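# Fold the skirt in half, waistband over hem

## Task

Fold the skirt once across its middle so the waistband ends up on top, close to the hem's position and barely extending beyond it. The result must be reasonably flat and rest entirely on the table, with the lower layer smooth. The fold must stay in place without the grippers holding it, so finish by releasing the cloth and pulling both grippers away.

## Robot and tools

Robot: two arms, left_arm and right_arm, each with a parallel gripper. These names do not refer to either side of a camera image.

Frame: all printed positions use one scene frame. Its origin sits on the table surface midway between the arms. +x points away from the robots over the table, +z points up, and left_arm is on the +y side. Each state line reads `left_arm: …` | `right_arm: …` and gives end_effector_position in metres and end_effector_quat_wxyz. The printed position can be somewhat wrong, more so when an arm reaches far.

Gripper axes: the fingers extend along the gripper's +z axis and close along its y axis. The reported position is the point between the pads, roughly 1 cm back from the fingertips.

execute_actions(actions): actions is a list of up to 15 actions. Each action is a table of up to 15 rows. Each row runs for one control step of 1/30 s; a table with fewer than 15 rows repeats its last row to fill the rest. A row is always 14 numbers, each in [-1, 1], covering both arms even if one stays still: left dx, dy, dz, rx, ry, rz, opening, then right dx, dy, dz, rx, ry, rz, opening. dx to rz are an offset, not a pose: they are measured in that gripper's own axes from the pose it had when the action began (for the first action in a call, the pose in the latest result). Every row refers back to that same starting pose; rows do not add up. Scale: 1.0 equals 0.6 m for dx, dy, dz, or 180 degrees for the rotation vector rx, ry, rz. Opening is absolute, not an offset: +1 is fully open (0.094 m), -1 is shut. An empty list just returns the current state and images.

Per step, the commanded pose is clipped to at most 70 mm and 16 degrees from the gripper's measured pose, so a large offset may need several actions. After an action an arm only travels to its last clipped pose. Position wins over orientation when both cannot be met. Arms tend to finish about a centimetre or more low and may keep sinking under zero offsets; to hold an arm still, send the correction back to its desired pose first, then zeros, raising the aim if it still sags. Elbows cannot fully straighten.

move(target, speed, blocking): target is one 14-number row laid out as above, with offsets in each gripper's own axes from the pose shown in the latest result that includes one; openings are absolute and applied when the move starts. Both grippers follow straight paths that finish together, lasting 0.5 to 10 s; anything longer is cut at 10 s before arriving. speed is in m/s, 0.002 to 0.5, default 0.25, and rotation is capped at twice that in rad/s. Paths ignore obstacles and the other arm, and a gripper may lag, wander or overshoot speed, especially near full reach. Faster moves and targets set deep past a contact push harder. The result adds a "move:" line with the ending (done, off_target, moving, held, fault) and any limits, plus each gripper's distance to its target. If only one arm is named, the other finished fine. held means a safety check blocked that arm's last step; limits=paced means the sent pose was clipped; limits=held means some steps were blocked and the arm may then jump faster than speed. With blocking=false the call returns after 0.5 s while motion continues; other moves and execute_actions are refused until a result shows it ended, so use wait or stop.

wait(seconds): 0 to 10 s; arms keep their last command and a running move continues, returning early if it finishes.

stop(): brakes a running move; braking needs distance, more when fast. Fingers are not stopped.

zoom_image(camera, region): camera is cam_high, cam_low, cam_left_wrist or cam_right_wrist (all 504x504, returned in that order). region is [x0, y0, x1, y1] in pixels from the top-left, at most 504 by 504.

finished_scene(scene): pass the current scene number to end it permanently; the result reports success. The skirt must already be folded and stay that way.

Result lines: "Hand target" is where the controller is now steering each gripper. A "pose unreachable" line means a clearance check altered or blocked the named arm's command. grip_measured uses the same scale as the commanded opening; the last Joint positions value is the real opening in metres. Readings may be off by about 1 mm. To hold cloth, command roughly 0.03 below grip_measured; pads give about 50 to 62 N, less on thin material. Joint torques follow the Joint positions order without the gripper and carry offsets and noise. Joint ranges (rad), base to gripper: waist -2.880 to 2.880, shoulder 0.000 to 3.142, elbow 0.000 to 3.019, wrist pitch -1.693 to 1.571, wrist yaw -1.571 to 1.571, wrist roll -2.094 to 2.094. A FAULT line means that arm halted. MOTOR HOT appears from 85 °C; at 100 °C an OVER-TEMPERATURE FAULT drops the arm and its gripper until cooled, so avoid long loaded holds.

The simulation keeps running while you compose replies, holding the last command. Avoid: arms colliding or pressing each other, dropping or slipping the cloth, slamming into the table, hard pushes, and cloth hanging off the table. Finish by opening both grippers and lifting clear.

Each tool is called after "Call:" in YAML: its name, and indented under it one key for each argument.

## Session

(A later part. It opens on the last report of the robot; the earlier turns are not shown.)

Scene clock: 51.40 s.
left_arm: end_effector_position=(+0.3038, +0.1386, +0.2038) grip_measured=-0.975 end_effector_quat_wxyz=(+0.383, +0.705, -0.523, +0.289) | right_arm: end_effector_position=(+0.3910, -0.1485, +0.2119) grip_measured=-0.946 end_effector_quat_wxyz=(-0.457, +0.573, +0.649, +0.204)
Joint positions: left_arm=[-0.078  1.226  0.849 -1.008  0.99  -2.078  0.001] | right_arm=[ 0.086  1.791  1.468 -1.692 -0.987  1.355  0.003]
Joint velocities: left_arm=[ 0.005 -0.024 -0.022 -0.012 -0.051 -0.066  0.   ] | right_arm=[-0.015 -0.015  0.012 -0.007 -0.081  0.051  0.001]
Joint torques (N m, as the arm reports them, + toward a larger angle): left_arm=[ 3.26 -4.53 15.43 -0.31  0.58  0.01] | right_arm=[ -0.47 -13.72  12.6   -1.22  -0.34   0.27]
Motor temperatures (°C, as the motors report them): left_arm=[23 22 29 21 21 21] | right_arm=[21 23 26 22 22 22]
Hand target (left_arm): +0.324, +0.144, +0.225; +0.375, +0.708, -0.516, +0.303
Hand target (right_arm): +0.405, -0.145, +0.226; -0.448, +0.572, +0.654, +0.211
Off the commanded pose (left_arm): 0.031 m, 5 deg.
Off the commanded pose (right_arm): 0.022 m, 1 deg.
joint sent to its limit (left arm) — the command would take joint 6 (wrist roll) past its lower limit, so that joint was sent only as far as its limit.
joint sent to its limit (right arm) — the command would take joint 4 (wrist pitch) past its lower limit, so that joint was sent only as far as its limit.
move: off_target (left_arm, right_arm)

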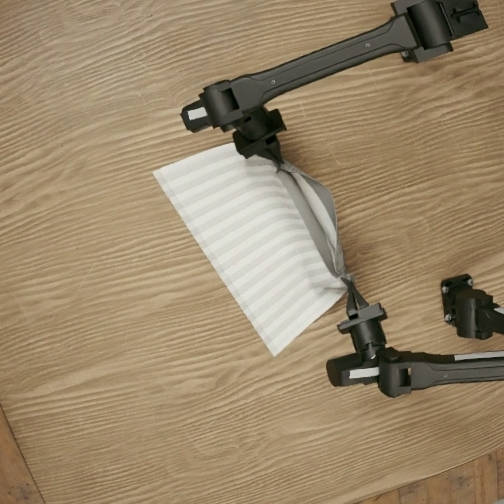

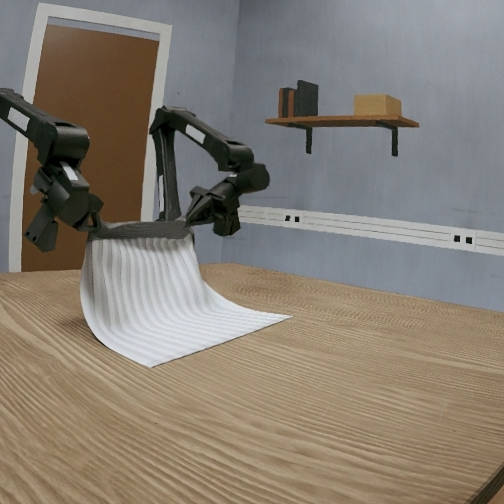

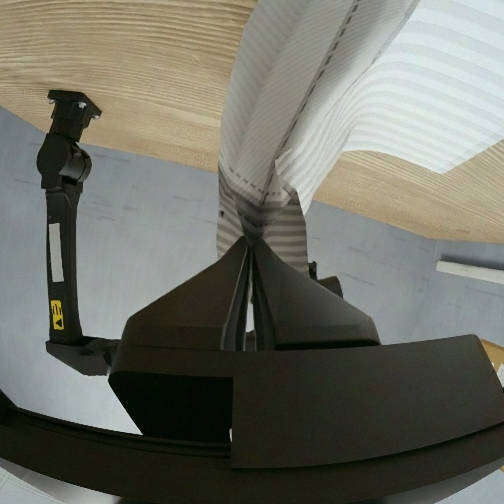

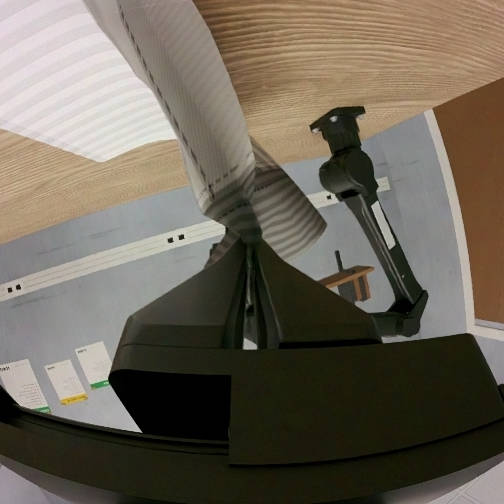

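Call:
move:
  target: [-0.045,-0.188,-0.027,-0.072,-0.022,-0.118,-1,-0.027,0.22,0.01,0,0,0.2,-1]
  speed: 0.12

Scene clock: 57.43 s.
left_arm: end_effector_position=(+0.3862, +0.1722, +0.1572) grip_measured=-0.975 end_effector_quat_wxyz=(+0.496, +0.747, -0.426, +0.120) | right_arm: end_effector_position=(+0.4941, -0.1182, +0.1508) grip_measured=-0.946 end_effector_quat_wxyz=(-0.503, +0.745, +0.436, +0.047)
Joint positions: left_arm=[ 0.028  1.733  1.22  -1.519  1.007 -1.852  0.001] | right_arm=[ 0.109  2.118  1.807 -1.694 -1.002  2.017  0.003]
Joint velocities: left_arm=[ 0.005  0.005 -0.002 -0.012 -0.022 -0.066 -0.   ] | right_arm=[-0.015 -0.005 -0.002 -0.002 -0.037 -0.037  0.001]
Joint torques (N m, as the arm reports them, + toward a larger angle): left_arm=[ 3.65 -9.52 12.69 -1.37 -0.08  0.18] | right_arm=[ -1.4  -18.63  12.49  -1.18  -0.36   0.23]
Motor temperatures (°C, as the motors report them): left_arm=[23 22 30 21 21 21] | right_arm=[21 23 27 22 22 22]
Hand target (left_arm): +0.404, +0.185, +0.165; +0.488, +0.751, -0.425, +0.130
Hand target (right_arm): +0.509, -0.118, +0.163; -0.496, +0.747, +0.439, +0.057
Off the commanded pose (left_arm): 0.023 m, 1 deg.
Off the commanded pose (right_arm): 0.019 m, 1 deg.
joint sent to its limit (right arm) — the command would take joint 4 (wrist pitch) past its lower limit, so that joint was sent only as far as its limit.
move: off_target (left_arm, right_arm)

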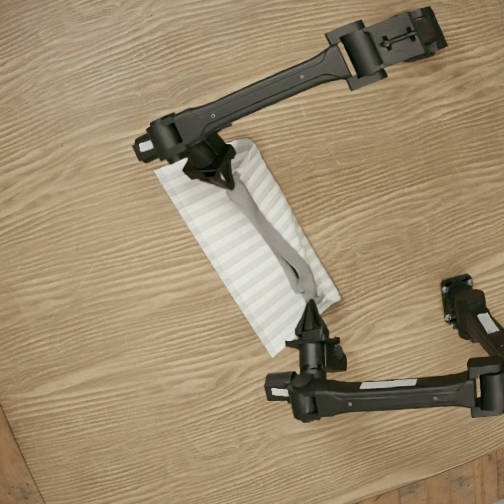

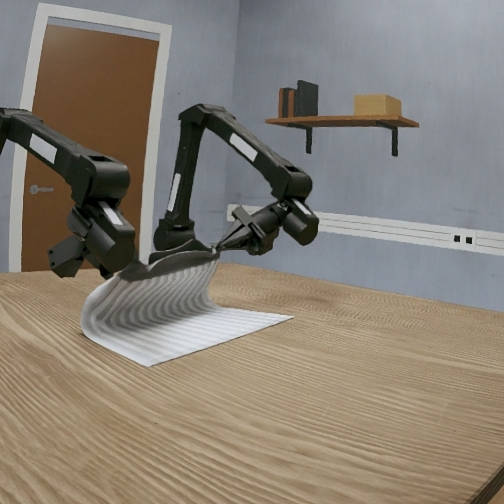

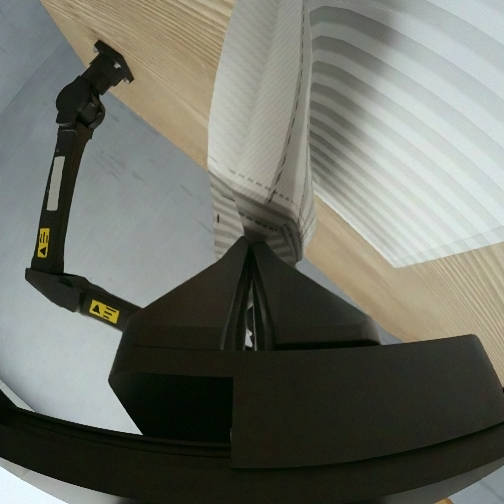

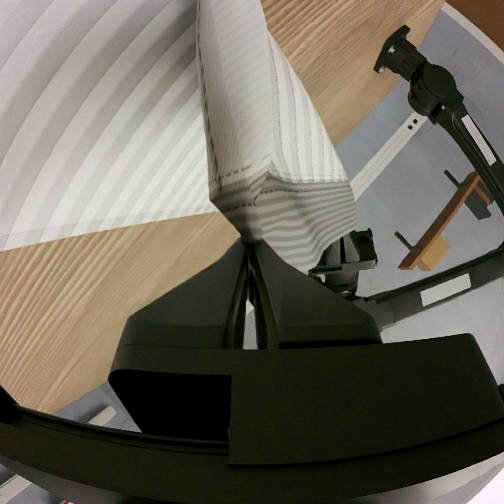

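Call:
move:
  target: [-0.052,-0.22,-0.028,0,0,-0.07,-1,0.045,0.193,0.057,0,0,0,-1]
  speed: 0.1

Scene clock: 61.27 s.
left_arm: end_effector_position=(+0.4551, +0.2054, +0.0610) grip_measured=-0.975 end_effector_quat_wxyz=(+0.514, +0.781, -0.350, +0.060) | right_arm: end_effector_position=(+0.5620, -0.0864, +0.0532) grip_measured=-0.946 end_effector_quat_wxyz=(-0.511, +0.744, +0.430, +0.033)
Joint positions: left_arm=[ 0.093  2.062  1.414 -1.519  0.976 -1.917  0.001] | right_arm=[ 0.137  2.441  2.119 -1.69  -1.016  2.046  0.003]
Joint velocities: left_arm=[-0.005  0.005  0.007 -0.002 -0.066 -0.022  0.   ] | right_arm=[ 0.005  0.005  0.032 -0.002  0.007 -0.125 -0.   ]
Joint torques (N m, as the arm reports them, + toward a larger angle): left_arm=[  3.86 -12.42  11.25  -1.27  -0.26   0.02] | right_arm=[ -1.68 -22.38  12.3   -1.02  -0.36   0.2 ]
Motor temperatures (°C, as the motors report them): left_arm=[23 22 30 21 21 21] | right_arm=[21 23 27 22 22 22]
Hand target (left_arm): +0.471, +0.222, +0.063; +0.506, +0.789, -0.342, +0.066
Hand target (right_arm): +0.577, -0.088, +0.067; -0.503, +0.745, +0.435, +0.048
Off the commanded pose (left_arm): 0.023 m, 2 deg.
Off the commanded pose (right_arm): 0.021 m, 2 deg.
move: off_target (left_arm, right_arm)

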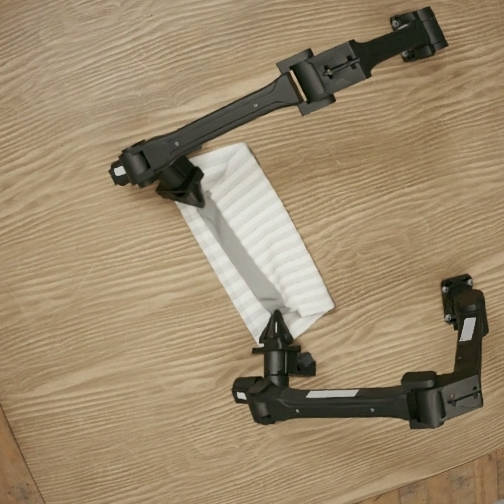

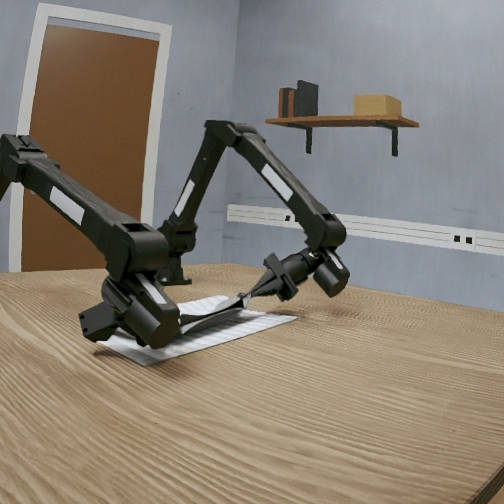

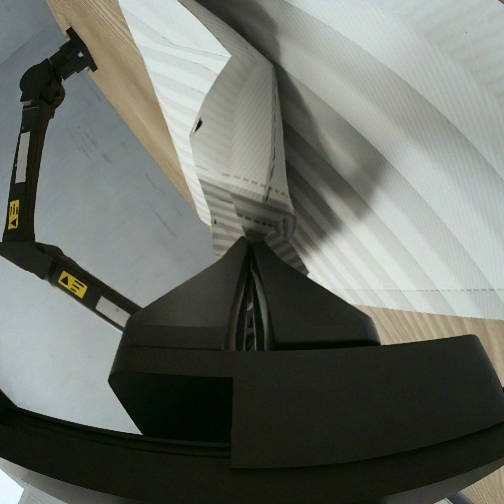

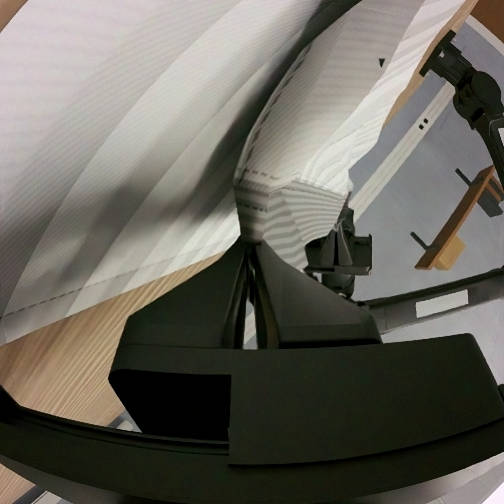

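Call:
move:
  target: [0.027,-0.06,-0.038,0,0,-0.04,-1,0.046,0.02,-0.022,0,0,0,-1]
  speed: 0.08

Call:
execute_actions:
  actions:
    - [[0.02,0,-0.01,0,0,0,-0.5,0.03,0,-0.02,0,0,0,-0.5]]

Call:
move:
  target: [0.02,0,-0.25,0,0,0,-0.5,0.02,-0.05,-0.25,0,0,0,-0.5]
  speed: 0.15

Scene clock: 65.27 s.
left_arm: end_effector_position=(+0.4808, +0.2094, +0.0529) grip_measured=-0.975 end_effector_quat_wxyz=(+0.521, +0.794, -0.312, +0.028) | right_arm: end_effector_position=(+0.5773, -0.0813, +0.0569) grip_measured=-0.946 end_effector_quat_wxyz=(-0.508, +0.749, +0.423, +0.038)
Joint positions: left_arm=[ 0.097  2.143  1.525 -1.583  0.972 -1.99   0.001] | right_arm=[ 0.139  2.471  2.191 -1.695 -1.022  2.09   0.003]
Joint velocities: left_arm=[-0.015 -0.005  0.007 -0.007 -0.081  0.022 -0.   ] | right_arm=[-0.015 -0.005  0.012 -0.002 -0.051  0.139 -0.001]
Joint torques (N m, as the arm reports them, + toward a larger angle): left_arm=[  3.72 -12.67  11.38  -1.54  -0.19  -0.01] | right_arm=[ -0.74 -22.51  12.51  -1.02  -0.46   0.22]
Motor temperatures (°C, as the motors report them): left_arm=[23 23 30 21 21 21] | right_arm=[21 24 27 22 22 22]
Hand target (left_arm): +0.494, +0.225, +0.052; +0.517, +0.801, -0.300, +0.029
Hand target (right_arm): +0.591, -0.081, +0.065; -0.504, +0.751, +0.425, +0.048
Off the commanded pose (left_arm): 0.021 m, 2 deg.
Off the commanded pose (right_arm): 0.017 m, 1 deg.
joint sent to its limit (right arm) — the command would take joint 4 (wrist pitch) past its lower limit, so that joint was sent only as far as its limit.
move: off_target (left_arm, right_arm)

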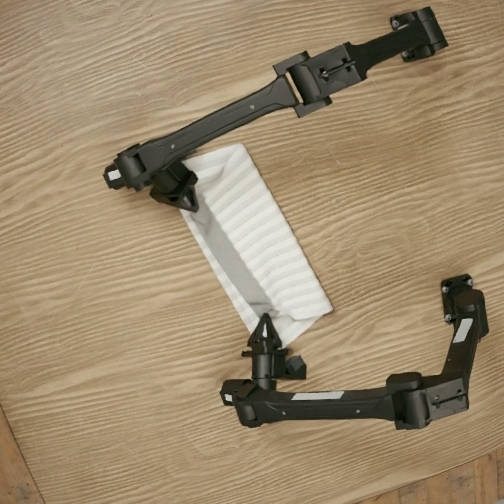

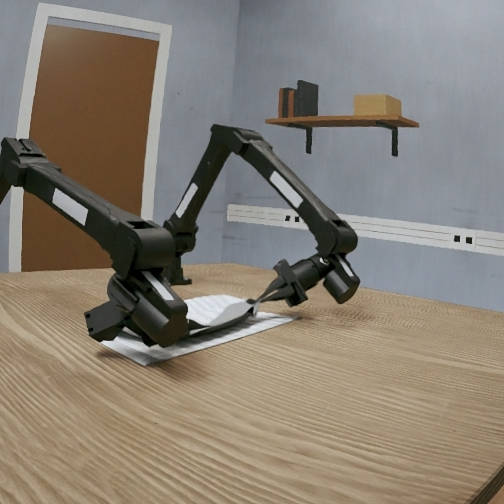

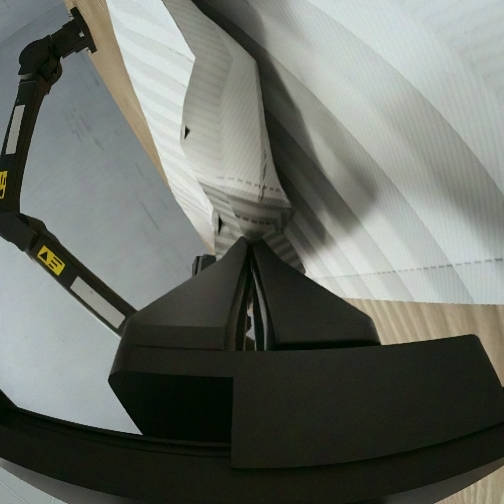

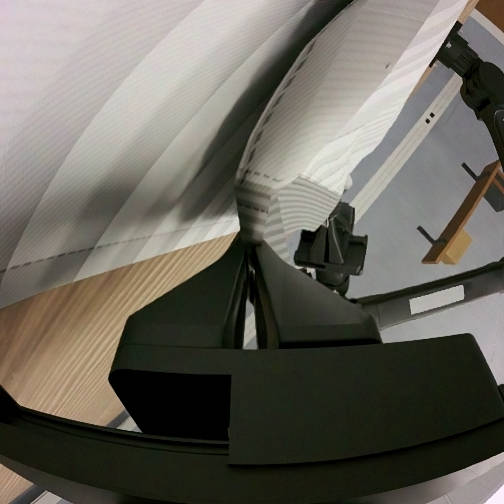

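Scene clock: 65.77 s.
left_arm: end_effector_position=(+0.4800, +0.2093, +0.0537) grip_measured=-0.502 end_effector_quat_wxyz=(+0.522, +0.794, -0.310, +0.026) | right_arm: end_effector_position=(+0.5775, -0.0809, +0.0573) grip_measured=-0.502 end_effector_quat_wxyz=(-0.510, +0.749, +0.421, +0.037)
Joint positions: left_arm=[ 0.097  2.143  1.525 -1.589  0.972 -1.99   0.023] | right_arm=[ 0.139  2.471  2.191 -1.695 -1.025  2.094  0.023]
Joint velocities: left_arm=[-0.024  0.005 -0.007  0.017 -0.022  0.022 -0.   ] | right_arm=[-0.005 -0.005 -0.007  0.017 -0.007 -0.022  0.001]
Joint torques (N m, as the arm reports them, + toward a larger angle): left_arm=[  1.35 -13.73  11.02  -1.55   0.41   0.03] | right_arm=[ -1.71 -22.64  12.65  -1.08  -0.56   0.26]
Motor temperatures (°C, as the motors report them): left_arm=[23 23 30 21 21 21] | right_arm=[21 24 27 22 22 22]
Hand target (left_arm): +0.492, +0.209, +0.060; +0.521, +0.794, -0.312, +0.029
Hand target (right_arm): +0.591, -0.080, +0.072; -0.506, +0.750, +0.424, +0.052
Off the commanded pose (left_arm): 0.014 m, 0 deg.
Off the commanded pose (right_arm): 0.021 m, 0 deg.
joint sent to its limit (right arm) — the command would take joint 4 (wrist pitch) past its lower limit and joint 6 (wrist roll) past its upper limit, so those joints were sent only as far as their limits.

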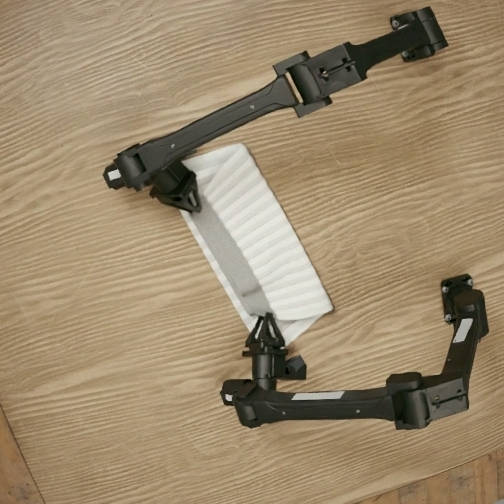

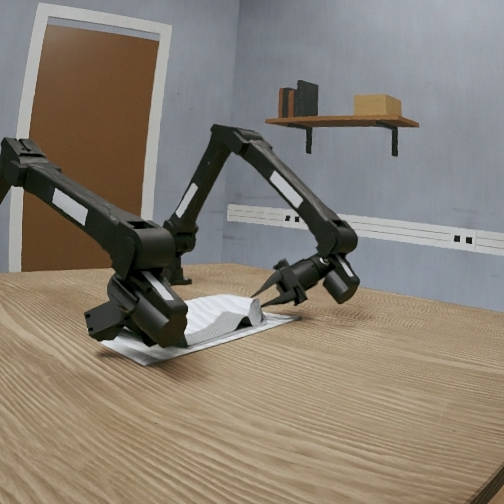

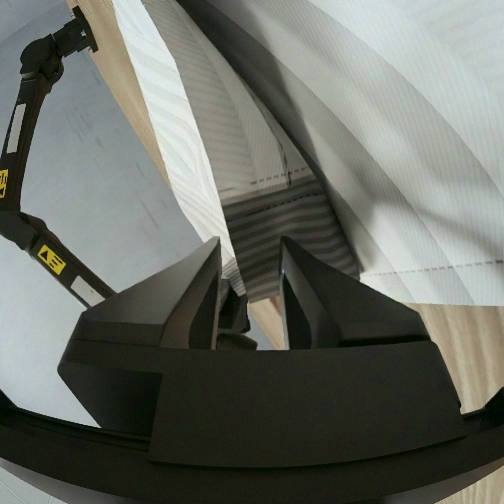

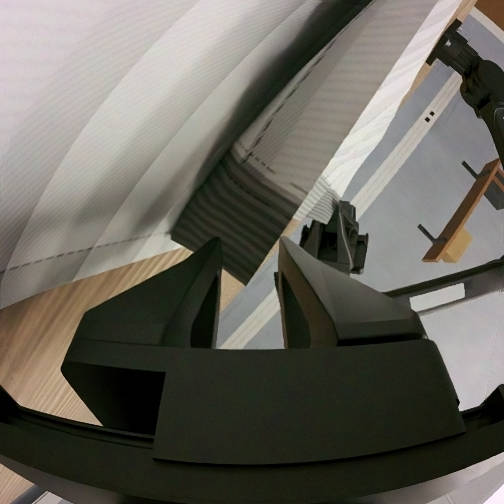

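Scene clock: 67.23 s.
left_arm: end_effector_position=(+0.5172, +0.3225, +0.0935) grip_measured=-0.502 end_effector_quat_wxyz=(+0.477, +0.833, -0.271, +0.074) | right_arm: end_effector_position=(+0.6174, -0.1869, +0.1350) grip_measured=-0.502 end_effector_quat_wxyz=(-0.474, +0.778, +0.394, +0.122)
Joint positions: left_arm=[ 0.289  2.124  1.664 -1.679  0.885 -1.982  0.023] | right_arm=[-0.023  2.345  2.191 -1.695 -0.999  2.094  0.023]
Joint velocities: left_arm=[-0.005 -0.015  0.002  0.002 -0.051 -0.095 -0.003] | right_arm=[ 0.005  0.005 -0.002 -0.002 -0.066 -0.051  0.   ]
Joint torques (N m, as the arm reports them, + toward a larger angle): left_arm=[  2.12 -17.4   12.56  -1.5    0.24  -0.01] | right_arm=[ -2.31 -25.27   9.91  -0.79  -0.41   0.17]
Motor temperatures (°C, as the motors report them): left_arm=[23 23 30 21 21 21] | right_arm=[21 24 27 22 22 22]
Hand target (left_arm): +0.530, +0.329, +0.126; +0.461, +0.836, -0.280, +0.095
Hand target (right_arm): +0.619, -0.189, +0.157; -0.469, +0.779, +0.395, +0.131
Off the commanded pose (left_arm): 0.037 m, 10 deg.
Off the commanded pose (right_arm): 0.022 m, 11 deg.
joint sent to its limit (left arm) — the command would take joint 4 (wrist pitch) past its lower limit, so that joint was sent only as far as its limit.
joint sent to its limit (right arm) — the command would take joint 4 (wrist pitch) past its lower limit and joint 6 (wrist roll) past its upper limit, so those joints were sent only as far as their limits.
move: off_target (left_arm, right_arm)

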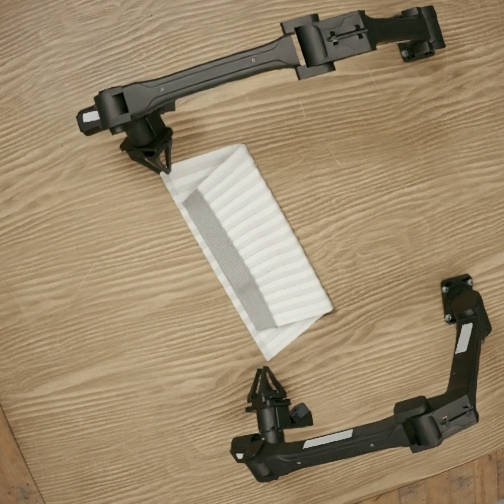

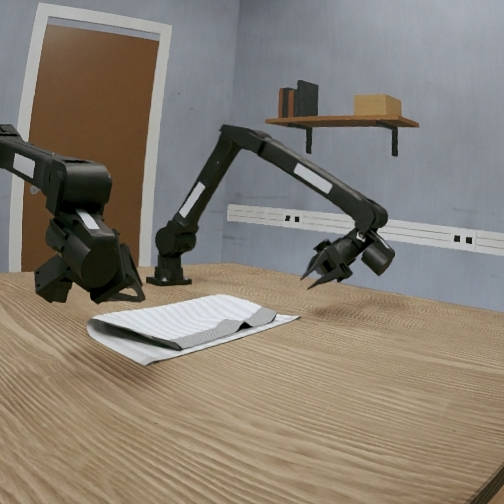

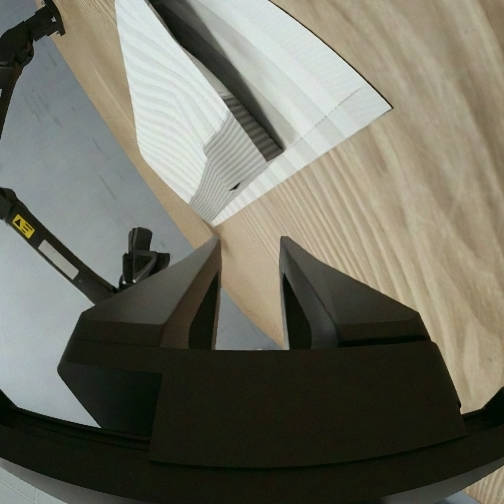

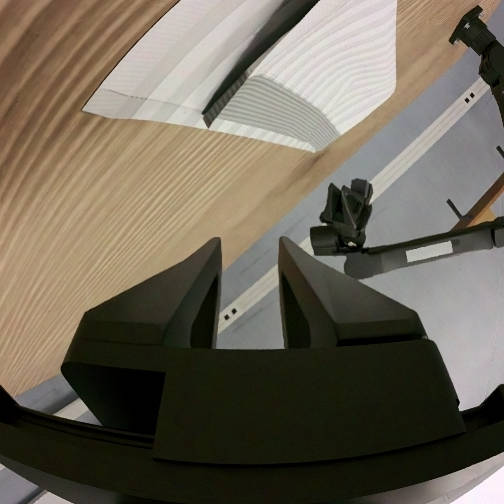

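Call:
move:
  target: [-0.1,0.2,-0.2,0,0,0,-0.5,-0.1,-0.2,-0.2,0,0,0,-0.5]

Scene clock: 70.03 s.
left_arm: end_effector_position=(+0.4237, +0.3958, +0.2249) grip_measured=-0.502 end_effector_quat_wxyz=(+0.392, +0.872, -0.243, +0.163) | right_arm: end_effector_position=(+0.5152, -0.2911, +0.2443) grip_measured=-0.502 end_effector_quat_wxyz=(-0.438, +0.801, +0.368, +0.173)
Joint positions: left_arm=[ 0.484  1.687  1.435 -1.687  0.816 -1.989  0.023] | right_arm=[-0.196  1.911  1.77  -1.698 -0.957  2.009  0.023]
Joint velocities: left_arm=[-0.024 -0.005  0.002  0.012  0.037 -0.007 -0.001] | right_arm=[-0.005 -0.005  0.007 -0.002 -0.037  0.037  0.   ]
Joint torques (N m, as the arm reports them, + toward a larger angle): left_arm=[  1.94 -10.89   8.78  -0.95   0.2    0.  ] | right_arm=[ -0.13 -17.39   7.99  -0.66  -0.49  -0.08]
Motor temperatures (°C, as the motors report them): left_arm=[23 23 29 21 21 21] | right_arm=[21 24 27 22 22 22]
Hand target (left_arm): +0.420, +0.397, +0.225; +0.397, +0.874, -0.233, +0.154
Hand target (right_arm): +0.512, -0.288, +0.240; -0.441, +0.799, +0.372, +0.168
Off the commanded pose (left_arm): 0.004 m, 15 deg.
Off the commanded pose (right_arm): 0.006 m, 8 deg.
joint sent to its limit (left arm) — the command would take joint 4 (wrist pitch) past its lower limit, so that joint was sent only as far as its limit.
joint sent to its limit (right arm) — the command would take joint 4 (wrist pitch) past its lower limit, so that joint was sent only as far as its limit.
move: off_target (left_arm, right_arm)

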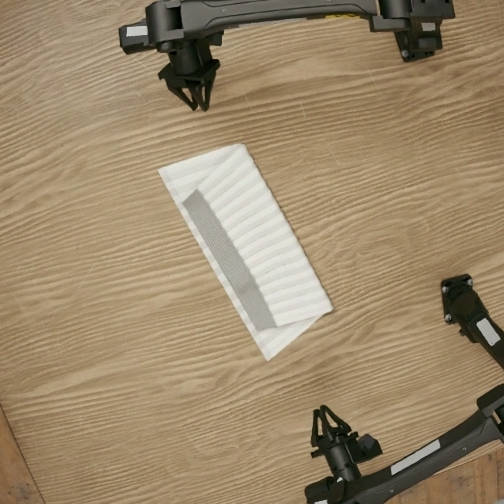

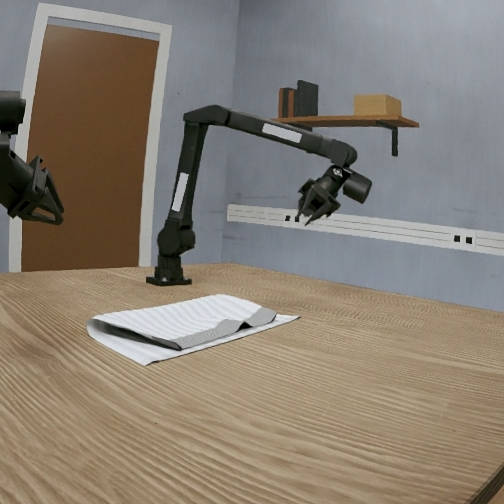

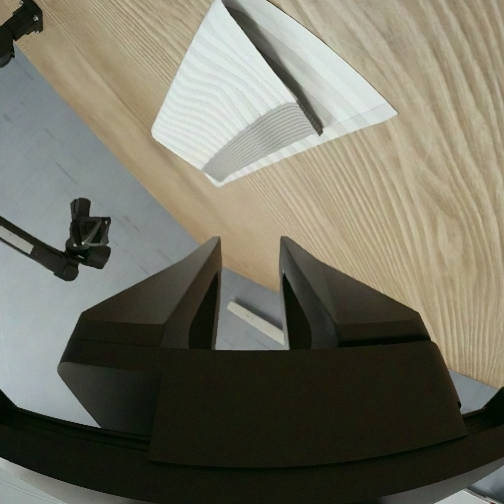

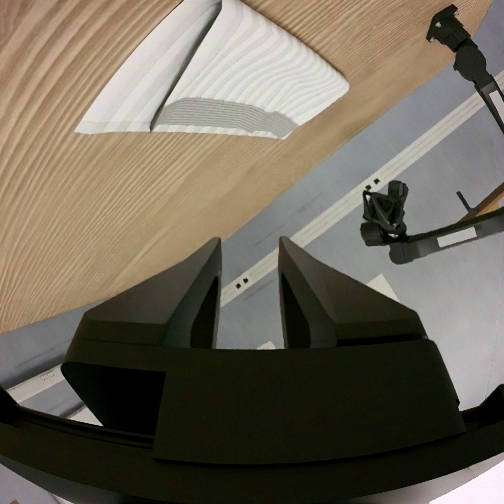

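Call:
finished_scene:
  scene: 1

The scene is finished: the task was done.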